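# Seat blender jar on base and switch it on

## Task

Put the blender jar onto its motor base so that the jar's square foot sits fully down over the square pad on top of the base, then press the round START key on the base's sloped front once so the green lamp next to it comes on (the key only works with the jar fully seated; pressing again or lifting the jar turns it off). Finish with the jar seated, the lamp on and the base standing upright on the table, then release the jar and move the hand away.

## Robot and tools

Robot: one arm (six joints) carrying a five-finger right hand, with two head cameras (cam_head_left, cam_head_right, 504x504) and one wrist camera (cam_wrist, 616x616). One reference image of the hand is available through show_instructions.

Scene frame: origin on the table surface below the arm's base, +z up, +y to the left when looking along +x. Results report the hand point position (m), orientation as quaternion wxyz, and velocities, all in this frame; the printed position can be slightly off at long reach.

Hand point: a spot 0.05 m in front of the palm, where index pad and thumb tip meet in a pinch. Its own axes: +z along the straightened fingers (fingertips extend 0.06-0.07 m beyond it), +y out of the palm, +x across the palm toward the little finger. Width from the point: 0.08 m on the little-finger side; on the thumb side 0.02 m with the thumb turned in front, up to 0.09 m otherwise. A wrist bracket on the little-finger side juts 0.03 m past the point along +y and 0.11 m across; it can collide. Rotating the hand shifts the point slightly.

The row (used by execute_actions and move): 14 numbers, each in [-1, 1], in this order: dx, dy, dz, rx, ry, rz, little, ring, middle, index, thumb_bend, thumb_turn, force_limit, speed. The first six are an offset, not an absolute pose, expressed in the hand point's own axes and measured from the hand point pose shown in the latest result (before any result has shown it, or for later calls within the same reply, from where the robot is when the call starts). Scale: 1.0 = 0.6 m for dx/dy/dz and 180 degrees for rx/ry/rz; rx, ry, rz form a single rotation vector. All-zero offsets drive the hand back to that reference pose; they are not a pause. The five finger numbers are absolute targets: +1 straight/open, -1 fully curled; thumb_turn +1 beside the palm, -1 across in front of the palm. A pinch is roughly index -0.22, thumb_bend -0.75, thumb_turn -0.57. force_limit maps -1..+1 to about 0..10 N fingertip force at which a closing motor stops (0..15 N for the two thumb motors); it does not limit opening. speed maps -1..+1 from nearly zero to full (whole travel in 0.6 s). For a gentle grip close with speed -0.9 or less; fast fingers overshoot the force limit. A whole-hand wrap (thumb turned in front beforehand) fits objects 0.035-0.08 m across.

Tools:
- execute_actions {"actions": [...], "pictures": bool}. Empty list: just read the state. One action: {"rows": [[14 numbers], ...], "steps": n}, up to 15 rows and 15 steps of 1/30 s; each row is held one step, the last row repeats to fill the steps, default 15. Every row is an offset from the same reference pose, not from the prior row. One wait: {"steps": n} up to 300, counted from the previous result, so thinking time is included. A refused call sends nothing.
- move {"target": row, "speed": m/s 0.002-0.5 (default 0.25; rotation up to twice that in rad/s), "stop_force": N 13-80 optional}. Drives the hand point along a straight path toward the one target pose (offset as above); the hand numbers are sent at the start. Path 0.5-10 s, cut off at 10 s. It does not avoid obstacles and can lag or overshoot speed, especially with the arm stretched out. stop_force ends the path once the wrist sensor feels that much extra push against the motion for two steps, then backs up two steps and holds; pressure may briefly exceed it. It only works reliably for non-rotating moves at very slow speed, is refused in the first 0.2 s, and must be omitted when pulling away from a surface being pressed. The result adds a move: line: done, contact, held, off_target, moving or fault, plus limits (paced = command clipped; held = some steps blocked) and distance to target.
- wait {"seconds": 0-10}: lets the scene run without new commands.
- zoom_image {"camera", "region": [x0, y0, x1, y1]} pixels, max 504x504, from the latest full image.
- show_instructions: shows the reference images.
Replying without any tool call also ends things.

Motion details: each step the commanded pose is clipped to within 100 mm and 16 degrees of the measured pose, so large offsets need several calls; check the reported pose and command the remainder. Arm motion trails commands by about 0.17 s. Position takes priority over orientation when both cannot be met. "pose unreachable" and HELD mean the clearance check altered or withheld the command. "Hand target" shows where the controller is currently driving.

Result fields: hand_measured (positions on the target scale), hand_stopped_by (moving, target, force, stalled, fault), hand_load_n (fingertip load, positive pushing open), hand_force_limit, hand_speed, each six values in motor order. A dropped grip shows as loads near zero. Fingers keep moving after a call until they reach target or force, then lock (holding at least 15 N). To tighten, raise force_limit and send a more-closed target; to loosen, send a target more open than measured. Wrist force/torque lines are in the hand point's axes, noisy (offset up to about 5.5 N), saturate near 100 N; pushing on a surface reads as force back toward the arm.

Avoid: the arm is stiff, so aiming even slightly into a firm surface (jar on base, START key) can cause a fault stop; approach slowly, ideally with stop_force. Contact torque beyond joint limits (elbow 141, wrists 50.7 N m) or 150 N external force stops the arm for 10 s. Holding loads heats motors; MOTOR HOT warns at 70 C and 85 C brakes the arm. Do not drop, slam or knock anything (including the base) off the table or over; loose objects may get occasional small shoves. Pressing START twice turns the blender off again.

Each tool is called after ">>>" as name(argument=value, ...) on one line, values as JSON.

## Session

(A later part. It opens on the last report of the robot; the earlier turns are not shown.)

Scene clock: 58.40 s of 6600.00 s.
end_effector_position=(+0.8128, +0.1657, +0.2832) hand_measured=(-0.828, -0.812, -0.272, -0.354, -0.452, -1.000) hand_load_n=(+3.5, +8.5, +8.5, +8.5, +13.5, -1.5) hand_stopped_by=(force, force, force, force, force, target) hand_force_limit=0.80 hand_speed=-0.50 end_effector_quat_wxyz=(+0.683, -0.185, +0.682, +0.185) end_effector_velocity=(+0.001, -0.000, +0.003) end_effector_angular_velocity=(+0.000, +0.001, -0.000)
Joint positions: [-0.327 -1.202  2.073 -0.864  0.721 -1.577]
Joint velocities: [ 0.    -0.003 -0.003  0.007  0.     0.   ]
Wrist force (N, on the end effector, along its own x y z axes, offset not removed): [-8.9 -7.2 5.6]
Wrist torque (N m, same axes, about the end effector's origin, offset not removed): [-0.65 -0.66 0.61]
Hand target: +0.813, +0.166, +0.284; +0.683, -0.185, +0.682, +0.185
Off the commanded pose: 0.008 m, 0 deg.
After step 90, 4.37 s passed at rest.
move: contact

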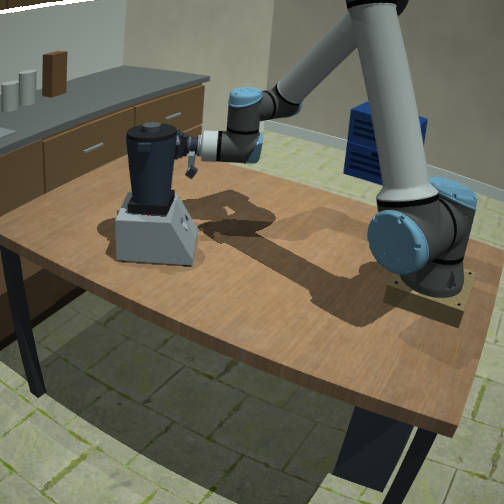

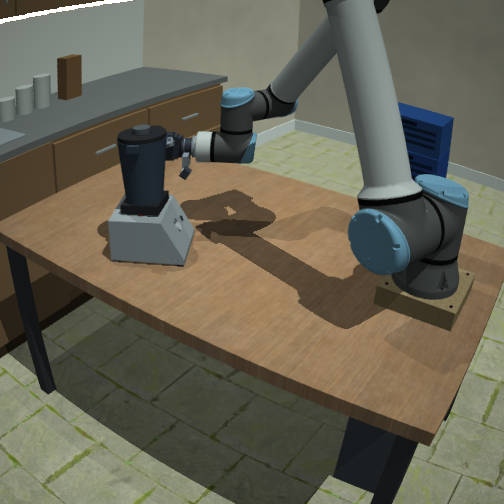

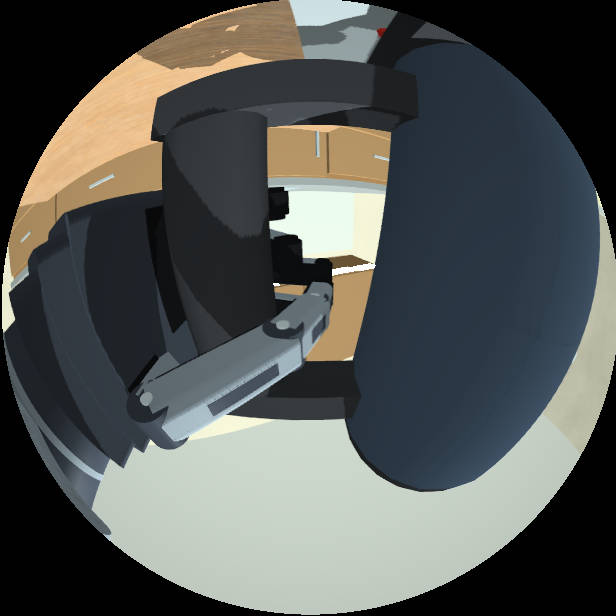

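>>> move(target=[0,0,0,0,0,0,-0.5,-0.5,0,0,0,-1,0.8,-0.5])

>>> move(target=[0,-0.015,0,0,0,0,1,1,1,1,0.3,-1,0.8,0.5], speed=0.03)

>>> move(target=[0,0,-0.362,0,0,0,1,1,1,1,0.3,-1,0.8,0.5], speed=0.15)

>>> move(target=[0.132,0.047,0,0,0,0.5,1,-1,-1,-1,-1,1,0,0.5])

>>> move(target=[0,0,0,0.167,0,0,1,-1,-1,-1,-1,1,0,0.5])

>>> move(target=[0,0,0.1,0,0,0,1,-1,-1,-1,-1,1,0,0.5], speed=0.06)

>>> zoom_image(camera="cam_head_right", region=[110, 170, 230, 270])

Scene clock: 65.90 s of 6600.00 s.
end_effector_position=(+0.8128, +0.1657, +0.2832) hand_measured=(-0.500, -0.500, +0.000, +0.000, +0.000, -1.000) hand_load_n=(+0.0, +0.0, +0.0, +0.0, +0.0, +0.0) hand_stopped_by=(target, target, target, target, target, target) hand_force_limit=0.80 hand_speed=-0.50 end_effector_quat_wxyz=(+0.683, -0.185, +0.682, +0.185) end_effector_velocity=(+0.001, -0.000, +0.001) end_effector_angular_velocity=(-0.001, -0.002, -0.000)
Joint positions: [-0.327 -1.202  2.073 -0.864  0.721 -1.577]
Joint velocities: [-0.    -0.001 -0.002 -0.     0.     0.   ]
Wrist force (N, on the end effector, along its own x y z axes, offset not removed): [2.5 -3.9 0.7]
Wrist torque (N m, same axes, about the end effector's origin, offset not removed): [-0.50 -0.24 0.16]
Hand target: +0.813, +0.166, +0.283; +0.683, -0.185, +0.682, +0.185
Off the commanded pose: 0.000 m, 0 deg.
After step 90, 3.33 s passed at rest.
move: done

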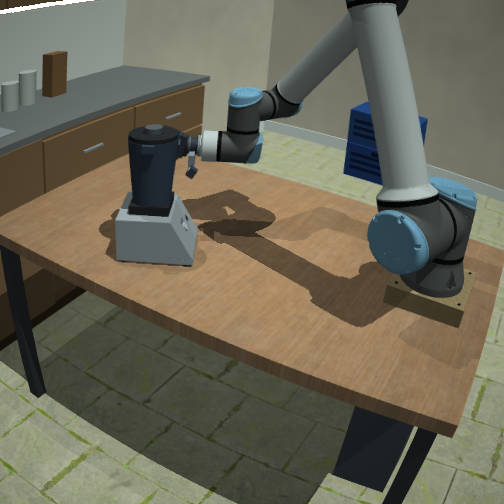

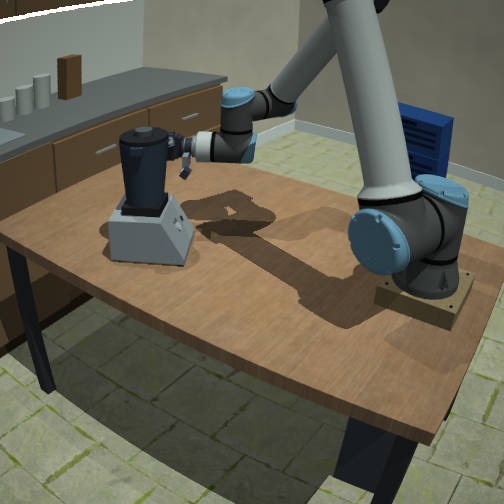

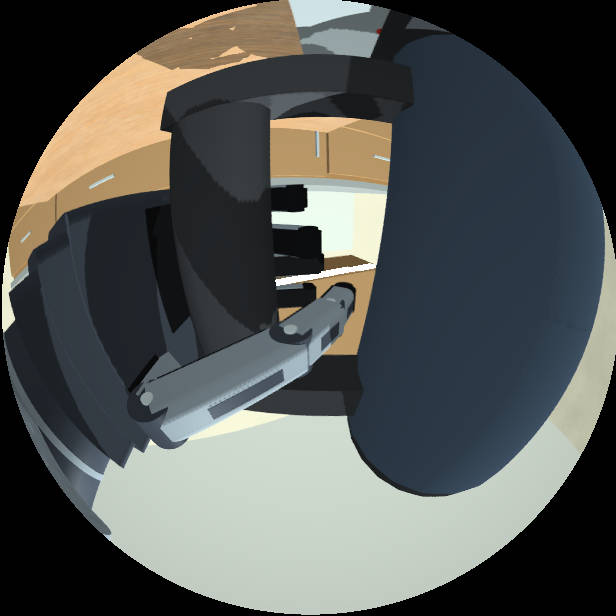

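Scene clock: 66.80 s of 6600.00 s.
end_effector_position=(+0.8173, +0.1580, +0.2832) hand_measured=(+1.000, +1.000, +1.000, +1.000, +0.300, -1.000) hand_load_n=(+0.0, +0.0, +0.0, +0.0, +0.0, +0.0) hand_stopped_by=(target, target, target, target, target, target) hand_force_limit=0.80 hand_speed=0.50 end_effector_quat_wxyz=(+0.683, -0.185, +0.682, +0.185) end_effector_velocity=(-0.000, -0.000, -0.001) end_effector_angular_velocity=(+0.000, +0.001, +0.000)
Joint positions: [-0.337 -1.196  2.063 -0.86   0.711 -1.577]
Joint velocities: [-0.     0.001 -0.     0.    -0.001 -0.   ]
Wrist force (N, on the end effector, along its own x y z axes, offset not removed): [1.7 -1.5 -3.6]
Wrist torque (N m, same axes, about the end effector's origin, offset not removed): [-0.06 -0.29 0.39]
Hand target: +0.817, +0.158, +0.283; +0.683, -0.185, +0.682, +0.185
Off the commanded pose: 0.000 m, 0 deg.
move: done

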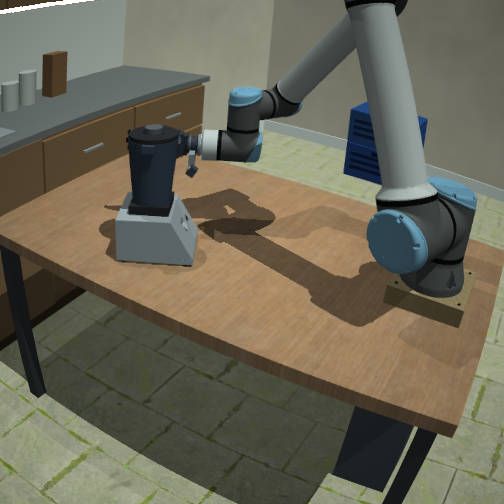

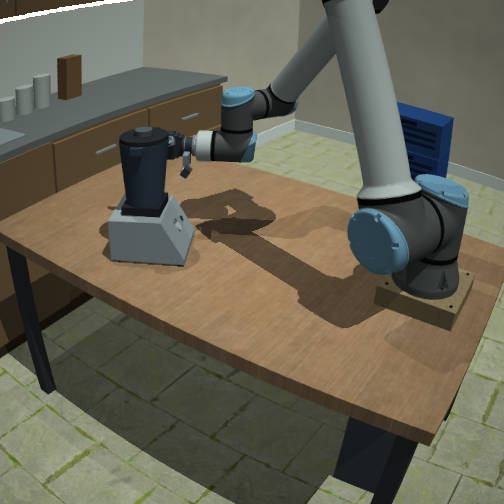

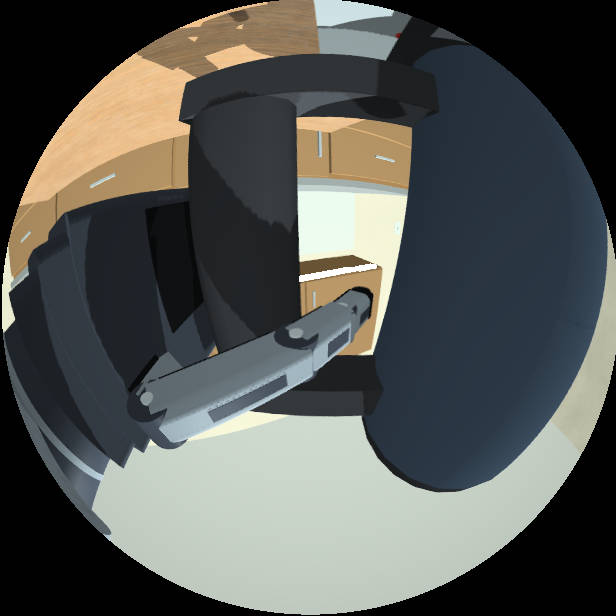

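Scene clock: 68.80 s of 6600.00 s.
end_effector_position=(+0.6298, +0.0486, +0.2832) hand_measured=(+1.000, +1.000, +1.000, +1.000, +0.300, -1.000) hand_load_n=(+0.0, +0.0, +0.0, +0.0, +0.0, +0.0) hand_stopped_by=(target, target, target, target, target, target) hand_force_limit=0.80 hand_speed=0.50 end_effector_quat_wxyz=(+0.683, -0.185, +0.682, +0.185) end_effector_velocity=(-0.002, -0.001, +0.000) end_effector_angular_velocity=(+0.000, +0.000, +0.000)
Joint positions: [-0.711 -1.419  2.384 -0.952  0.337 -1.585]
Joint velocities: [-0.004 -0.003  0.003 -0.    -0.005  0.   ]
Wrist force (N, on the end effector, along its own x y z axes, offset not removed): [-2.6 -3.8 -2.2]
Wrist torque (N m, same axes, about the end effector's origin, offset not removed): [-0.45 0.42 0.06]
Hand target: +0.630, +0.048, +0.283; +0.683, -0.185, +0.682, +0.185
Off the commanded pose: 0.000 m, 0 deg.
move: done

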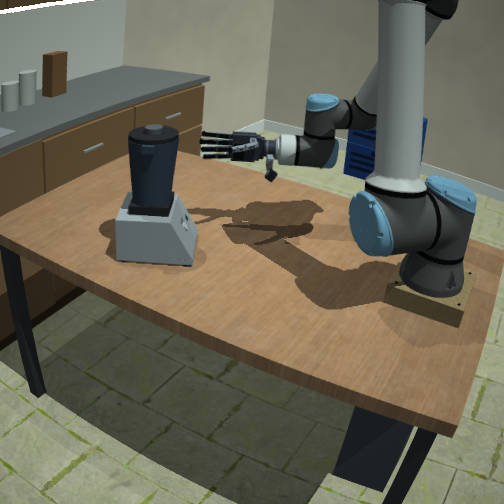

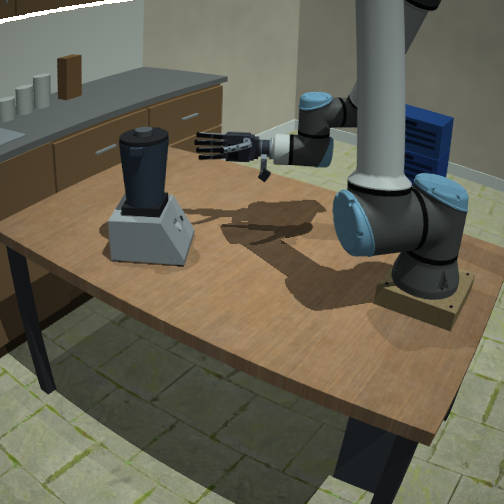

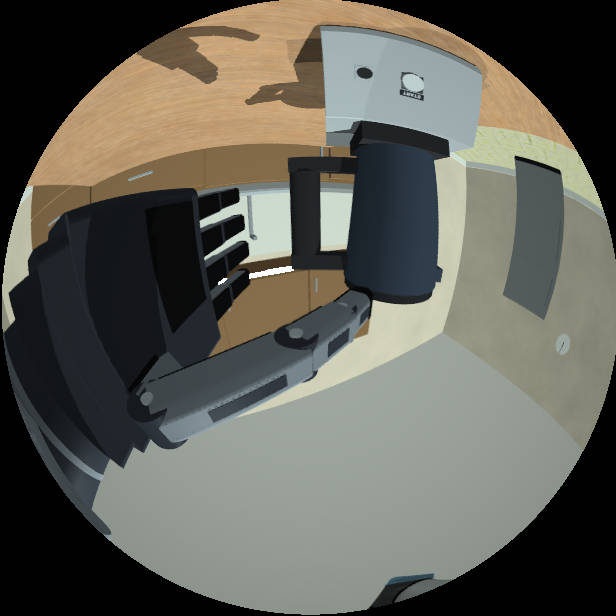

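Scene clock: 72.43 s of 6600.00 s.
end_effector_position=(+0.6157, +0.0730, +0.2041) hand_measured=(+1.000, -1.000, -1.000, -1.000, -1.000, +1.000) hand_load_n=(+0.0, +0.0, +0.0, +0.0, +0.0, +0.0) hand_stopped_by=(target, target, target, target, target, target) hand_force_limit=0.00 hand_speed=0.50 end_effector_quat_wxyz=(+0.352, +0.351, +0.614, +0.613) end_effector_velocity=(-0.000, +0.000, -0.001) end_effector_angular_velocity=(+0.013, +0.002, -0.001)
Joint positions: [-0.588 -1.252  2.58  -1.317  0.459 -0.013]
Joint velocities: [ 0.002  0.004  0.003 -0.018  0.003  0.023]
Wrist force (N, on the end effector, along its own x y z axes, offset not removed): [5.2 -2.5 2.0]
Wrist torque (N m, same axes, about the end effector's origin, offset not removed): [-0.60 -0.83 0.78]
Hand target: +0.616, +0.073, +0.204; +0.352, +0.352, +0.613, +0.613
Off the commanded pose: 0.000 m, 0 deg.
move: done

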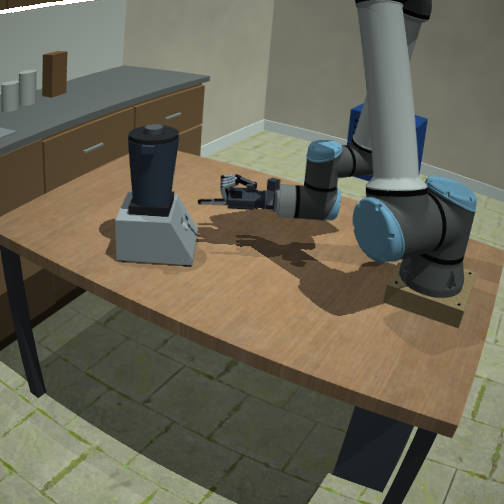

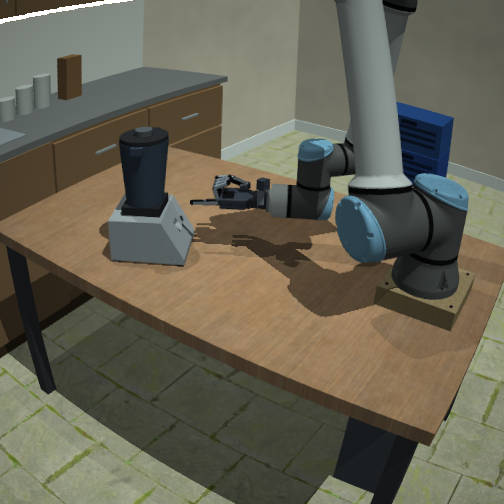

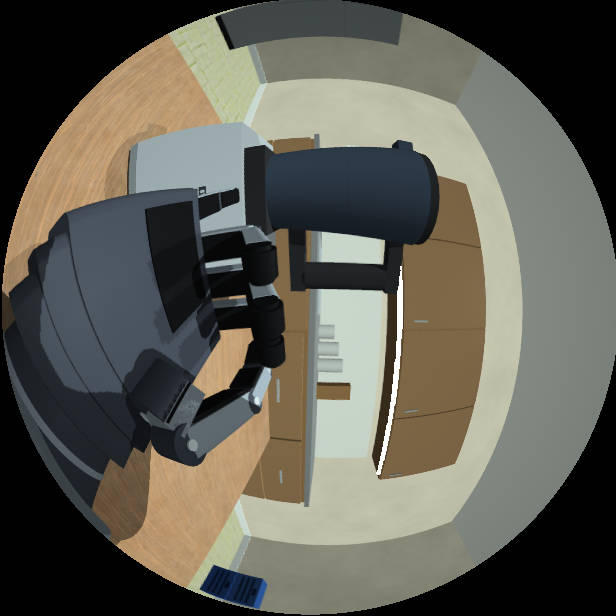

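Scene clock: 74.03 s of 6600.00 s.
end_effector_position=(+0.6158, +0.0729, +0.2042) hand_measured=(+1.000, -1.000, -1.000, -1.000, -1.000, +1.000) hand_load_n=(+0.0, +0.0, +0.0, +0.0, +0.0, +0.0) hand_stopped_by=(target, target, target, target, target, target) hand_force_limit=0.00 hand_speed=0.50 end_effector_quat_wxyz=(+0.249, +0.431, +0.751, +0.433) end_effector_velocity=(+0.001, -0.001, +0.000) end_effector_angular_velocity=(-0.006, +0.008, +0.003)
Joint positions: [-0.57  -1.382  2.374 -0.091  0.698 -0.772]
Joint velocities: [ 0.001  0.002 -0.007  0.018  0.006 -0.011]
Wrist force (N, on the end effector, along its own x y z axes, offset not removed): [4.3 -2.0 -5.7]
Wrist torque (N m, same axes, about the end effector's origin, offset not removed): [-0.25 -0.23 0.51]
Hand target: +0.616, +0.073, +0.204; +0.249, +0.431, +0.751, +0.433
Off the commanded pose: 0.000 m, 0 deg.
move: done

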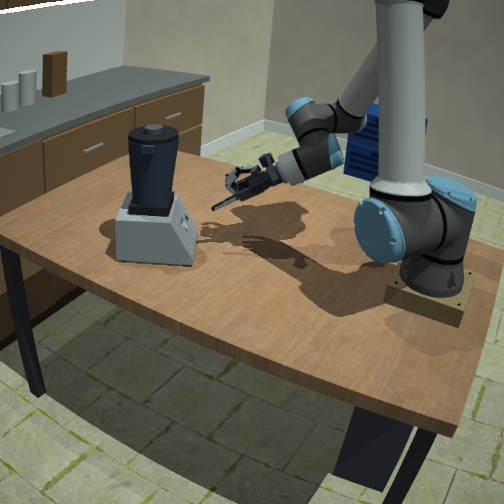

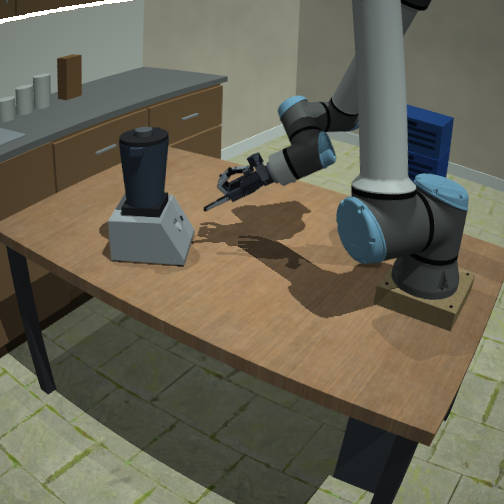

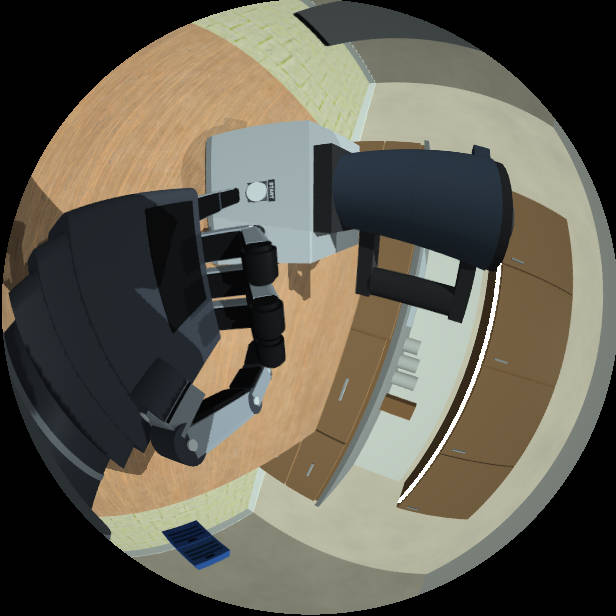

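Scene clock: 75.43 s of 6600.00 s.
end_effector_position=(+0.6606, +0.0990, +0.1742) hand_measured=(+1.000, -1.000, -1.000, -1.000, -1.000, +1.000) hand_load_n=(+0.0, +0.0, +0.0, +0.0, +0.0, +0.0) hand_stopped_by=(target, target, target, target, target, target) hand_force_limit=0.00 hand_speed=0.50 end_effector_quat_wxyz=(+0.249, +0.431, +0.751, +0.433) end_effector_velocity=(+0.001, +0.001, -0.001) end_effector_angular_velocity=(+0.001, +0.000, -0.000)
Joint positions: [-0.446 -1.292  2.312 -0.22   0.779 -0.634]
Joint velocities: [ 0.004  0.002 -0.001 -0.004  0.002  0.005]
Wrist force (N, on the end effector, along its own x y z axes, offset not removed): [7.3 -2.1 3.3]
Wrist torque (N m, same axes, about the end effector's origin, offset not removed): [-0.68 -0.98 0.78]
Hand target: +0.661, +0.099, +0.174; +0.249, +0.431, +0.751, +0.433
Off the commanded pose: 0.000 m, 0 deg.
move: done

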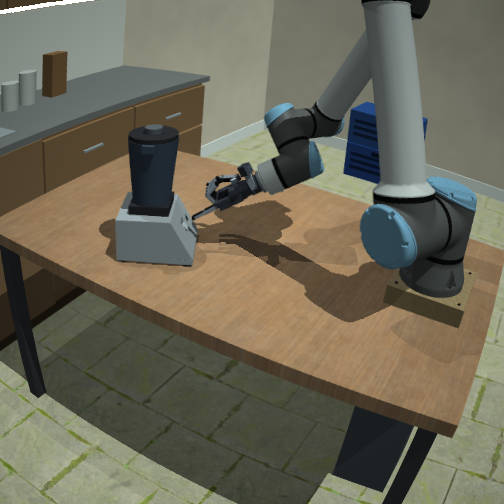

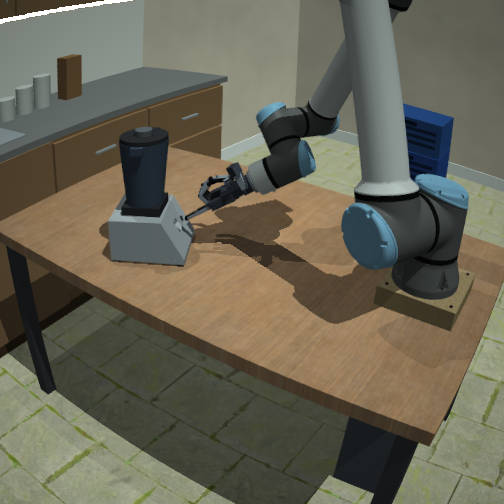

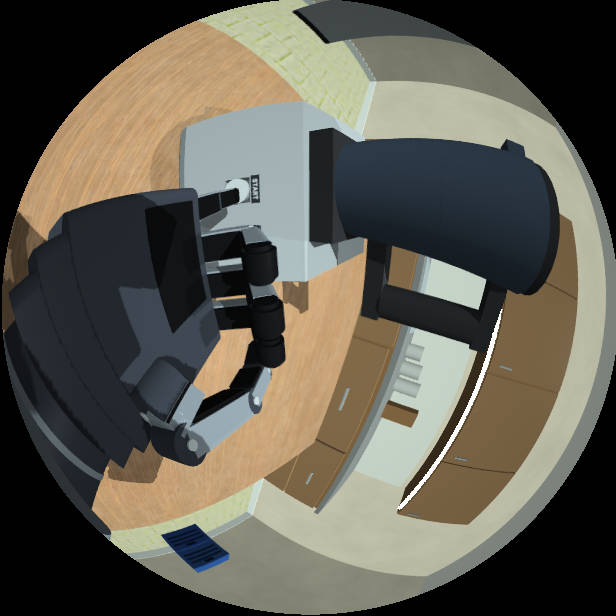

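Region (110, 170, 230, 270) of cam_head_right's 504x504 image, scaled by 4.200, with more detail than that image has.

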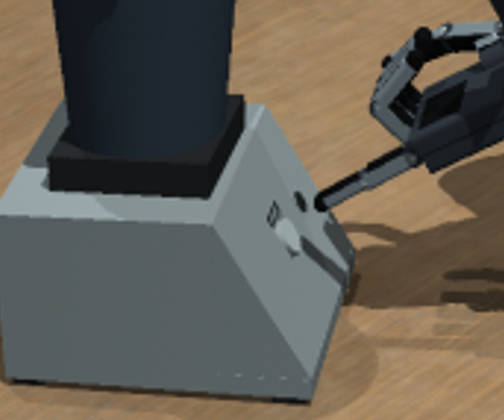

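>>> move(target=[0.009,-0.007,0.015,0,0,0,1,-1,-1,-1,-1,1,0,0.5], speed=0.03)

>>> move(target=[0,0,0.06,0,0,0,1,-1,-1,-1,-1,1,0,0.5], speed=0.008, stop_force=13)

>>> move(target=[0,0,-0.15,0,0,0,1,-1,-1,-1,-1,1,0,0.5], speed=0.1)

Scene clock: 80.80 s of 6600.00 s.
end_effector_position=(+0.6627, +0.1064, +0.1662) hand_measured=(+1.000, -1.000, -1.000, -1.000, -1.000, +1.000) hand_load_n=(+0.0, +0.0, +0.0, +0.0, +0.0, +0.0) hand_stopped_by=(target, target, target, target, target, target) hand_force_limit=0.00 hand_speed=0.50 end_effector_quat_wxyz=(+0.249, +0.431, +0.751, +0.433) end_effector_velocity=(+0.001, +0.001, -0.001) end_effector_angular_velocity=(-0.001, -0.001, -0.000)
Joint positions: [-0.427 -1.278  2.312 -0.249  0.793 -0.615]
Joint velocities: [ 0.004  0.003 -0.001 -0.006  0.003  0.003]
Wrist force (N, on the end effector, along its own x y z axes, offset not removed): [6.8 -6.6 0.7]
Wrist torque (N m, same axes, about the end effector's origin, offset not removed): [-1.30 -0.95 0.56]
Hand target: +0.663, +0.107, +0.166; +0.249, +0.431, +0.751, +0.433
Off the commanded pose: 0.000 m, 0 deg.
After step 90, 1.60 s passed at rest.
move: done

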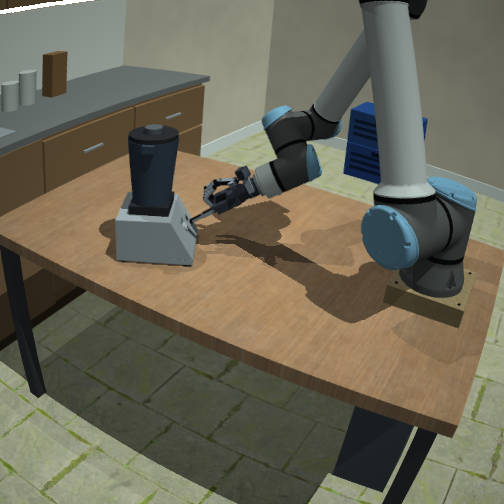

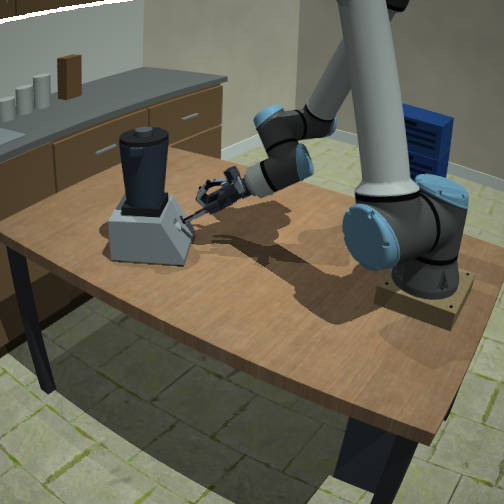

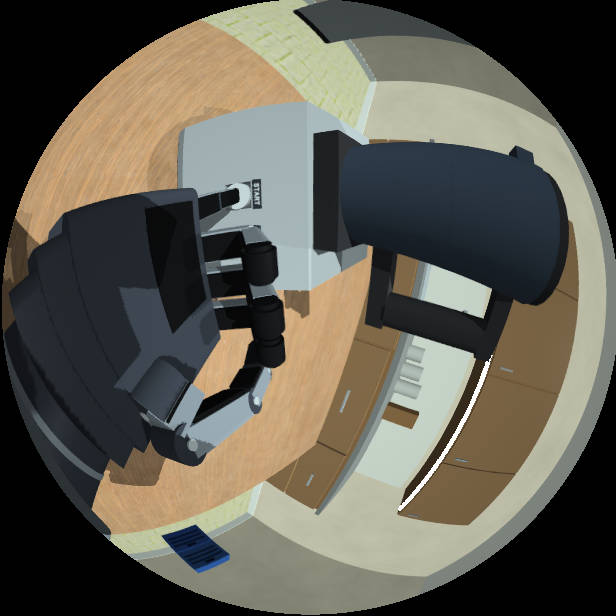

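Scene clock: 83.57 s of 6600.00 s.
end_effector_position=(+0.6770, +0.1147, +0.1567) hand_measured=(+1.000, -1.000, -1.000, -1.000, -1.000, +1.000) hand_load_n=(-0.5, +0.0, +0.0, +0.0, +0.0, +0.0) hand_stopped_by=(target, target, target, target, target, target) hand_force_limit=0.00 hand_speed=0.50 end_effector_quat_wxyz=(+0.249, +0.431, +0.751, +0.434) end_effector_velocity=(-0.001, -0.001, +0.002) end_effector_angular_velocity=(-0.001, -0.002, +0.001)
Joint positions: [-0.393 -1.248  2.29  -0.28   0.817 -0.582]
Joint velocities: [-0.004 -0.005  0.002  0.005 -0.004 -0.006]
Wrist force (N, on the end effector, along its own x y z axes, offset not removed): [5.6 0.8 -29.5]
Wrist torque (N m, same axes, about the end effector's origin, offset not removed): [1.64 0.71 0.79]
Hand target: +0.677, +0.115, +0.157; +0.249, +0.431, +0.751, +0.433
Off the commanded pose: 0.017 m, 0 deg.
move: contact

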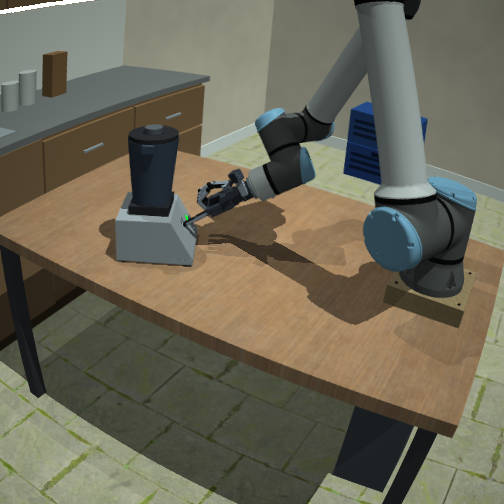

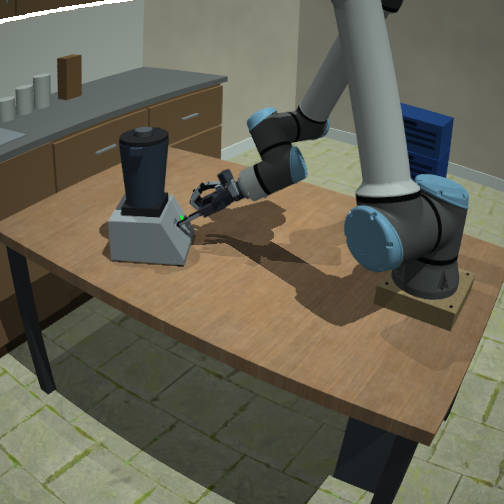

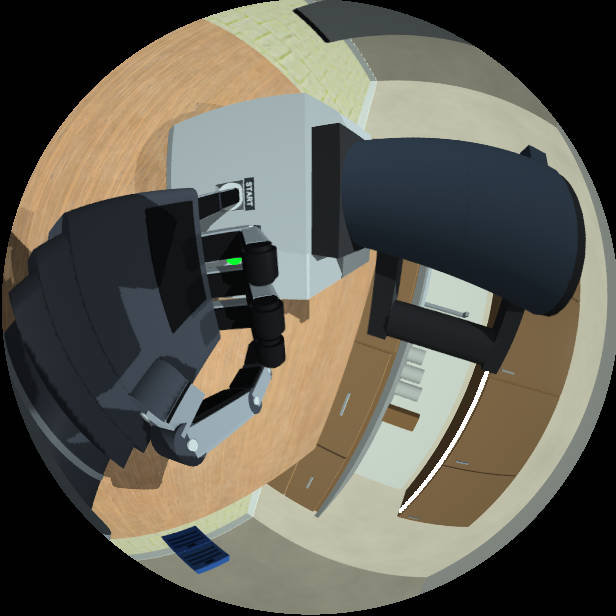

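Scene clock: 84.97 s of 6600.00 s.
end_effector_position=(+0.6098, +0.0756, +0.2017) hand_measured=(+1.000, -1.000, -1.000, -1.000, -1.000, +1.000) hand_load_n=(+0.0, +0.0, +0.0, +0.0, +0.0, +0.0) hand_stopped_by=(target, target, target, target, target, target) hand_force_limit=0.00 hand_speed=0.50 end_effector_quat_wxyz=(+0.250, +0.431, +0.751, +0.433) end_effector_velocity=(-0.002, -0.000, +0.000) end_effector_angular_velocity=(-0.000, +0.002, +0.001)
Joint positions: [-0.573 -1.385  2.387 -0.099  0.696 -0.776]
Joint velocities: [-0.005 -0.002  0.003  0.007 -0.003 -0.008]
Wrist force (N, on the end effector, along its own x y z axes, offset not removed): [-1.5 -6.2 -1.3]
Wrist torque (N m, same axes, about the end effector's origin, offset not removed): [-0.91 0.52 0.15]
Hand target: +0.610, +0.075, +0.202; +0.250, +0.431, +0.751, +0.433
Off the commanded pose: 0.000 m, 0 deg.
move: done

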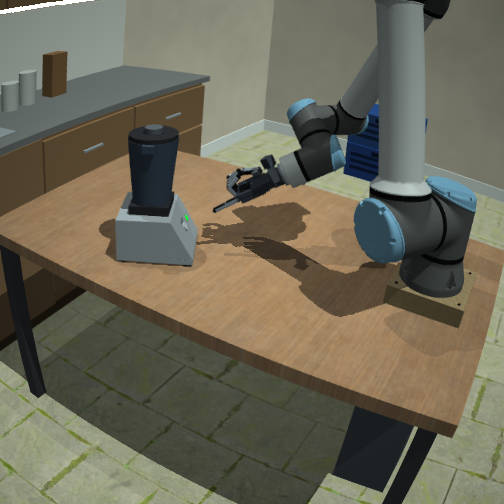

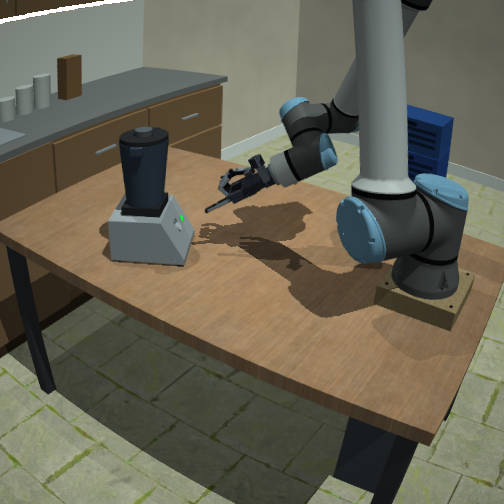

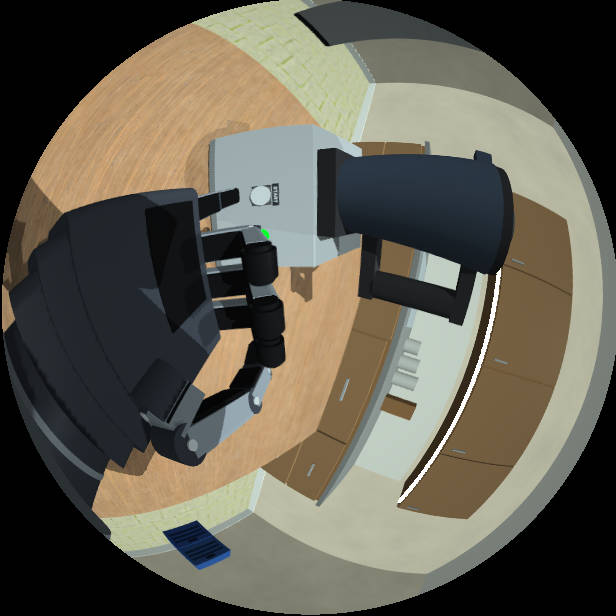

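>>> finished_scene(scene=2)

The scene is finished: the task was done.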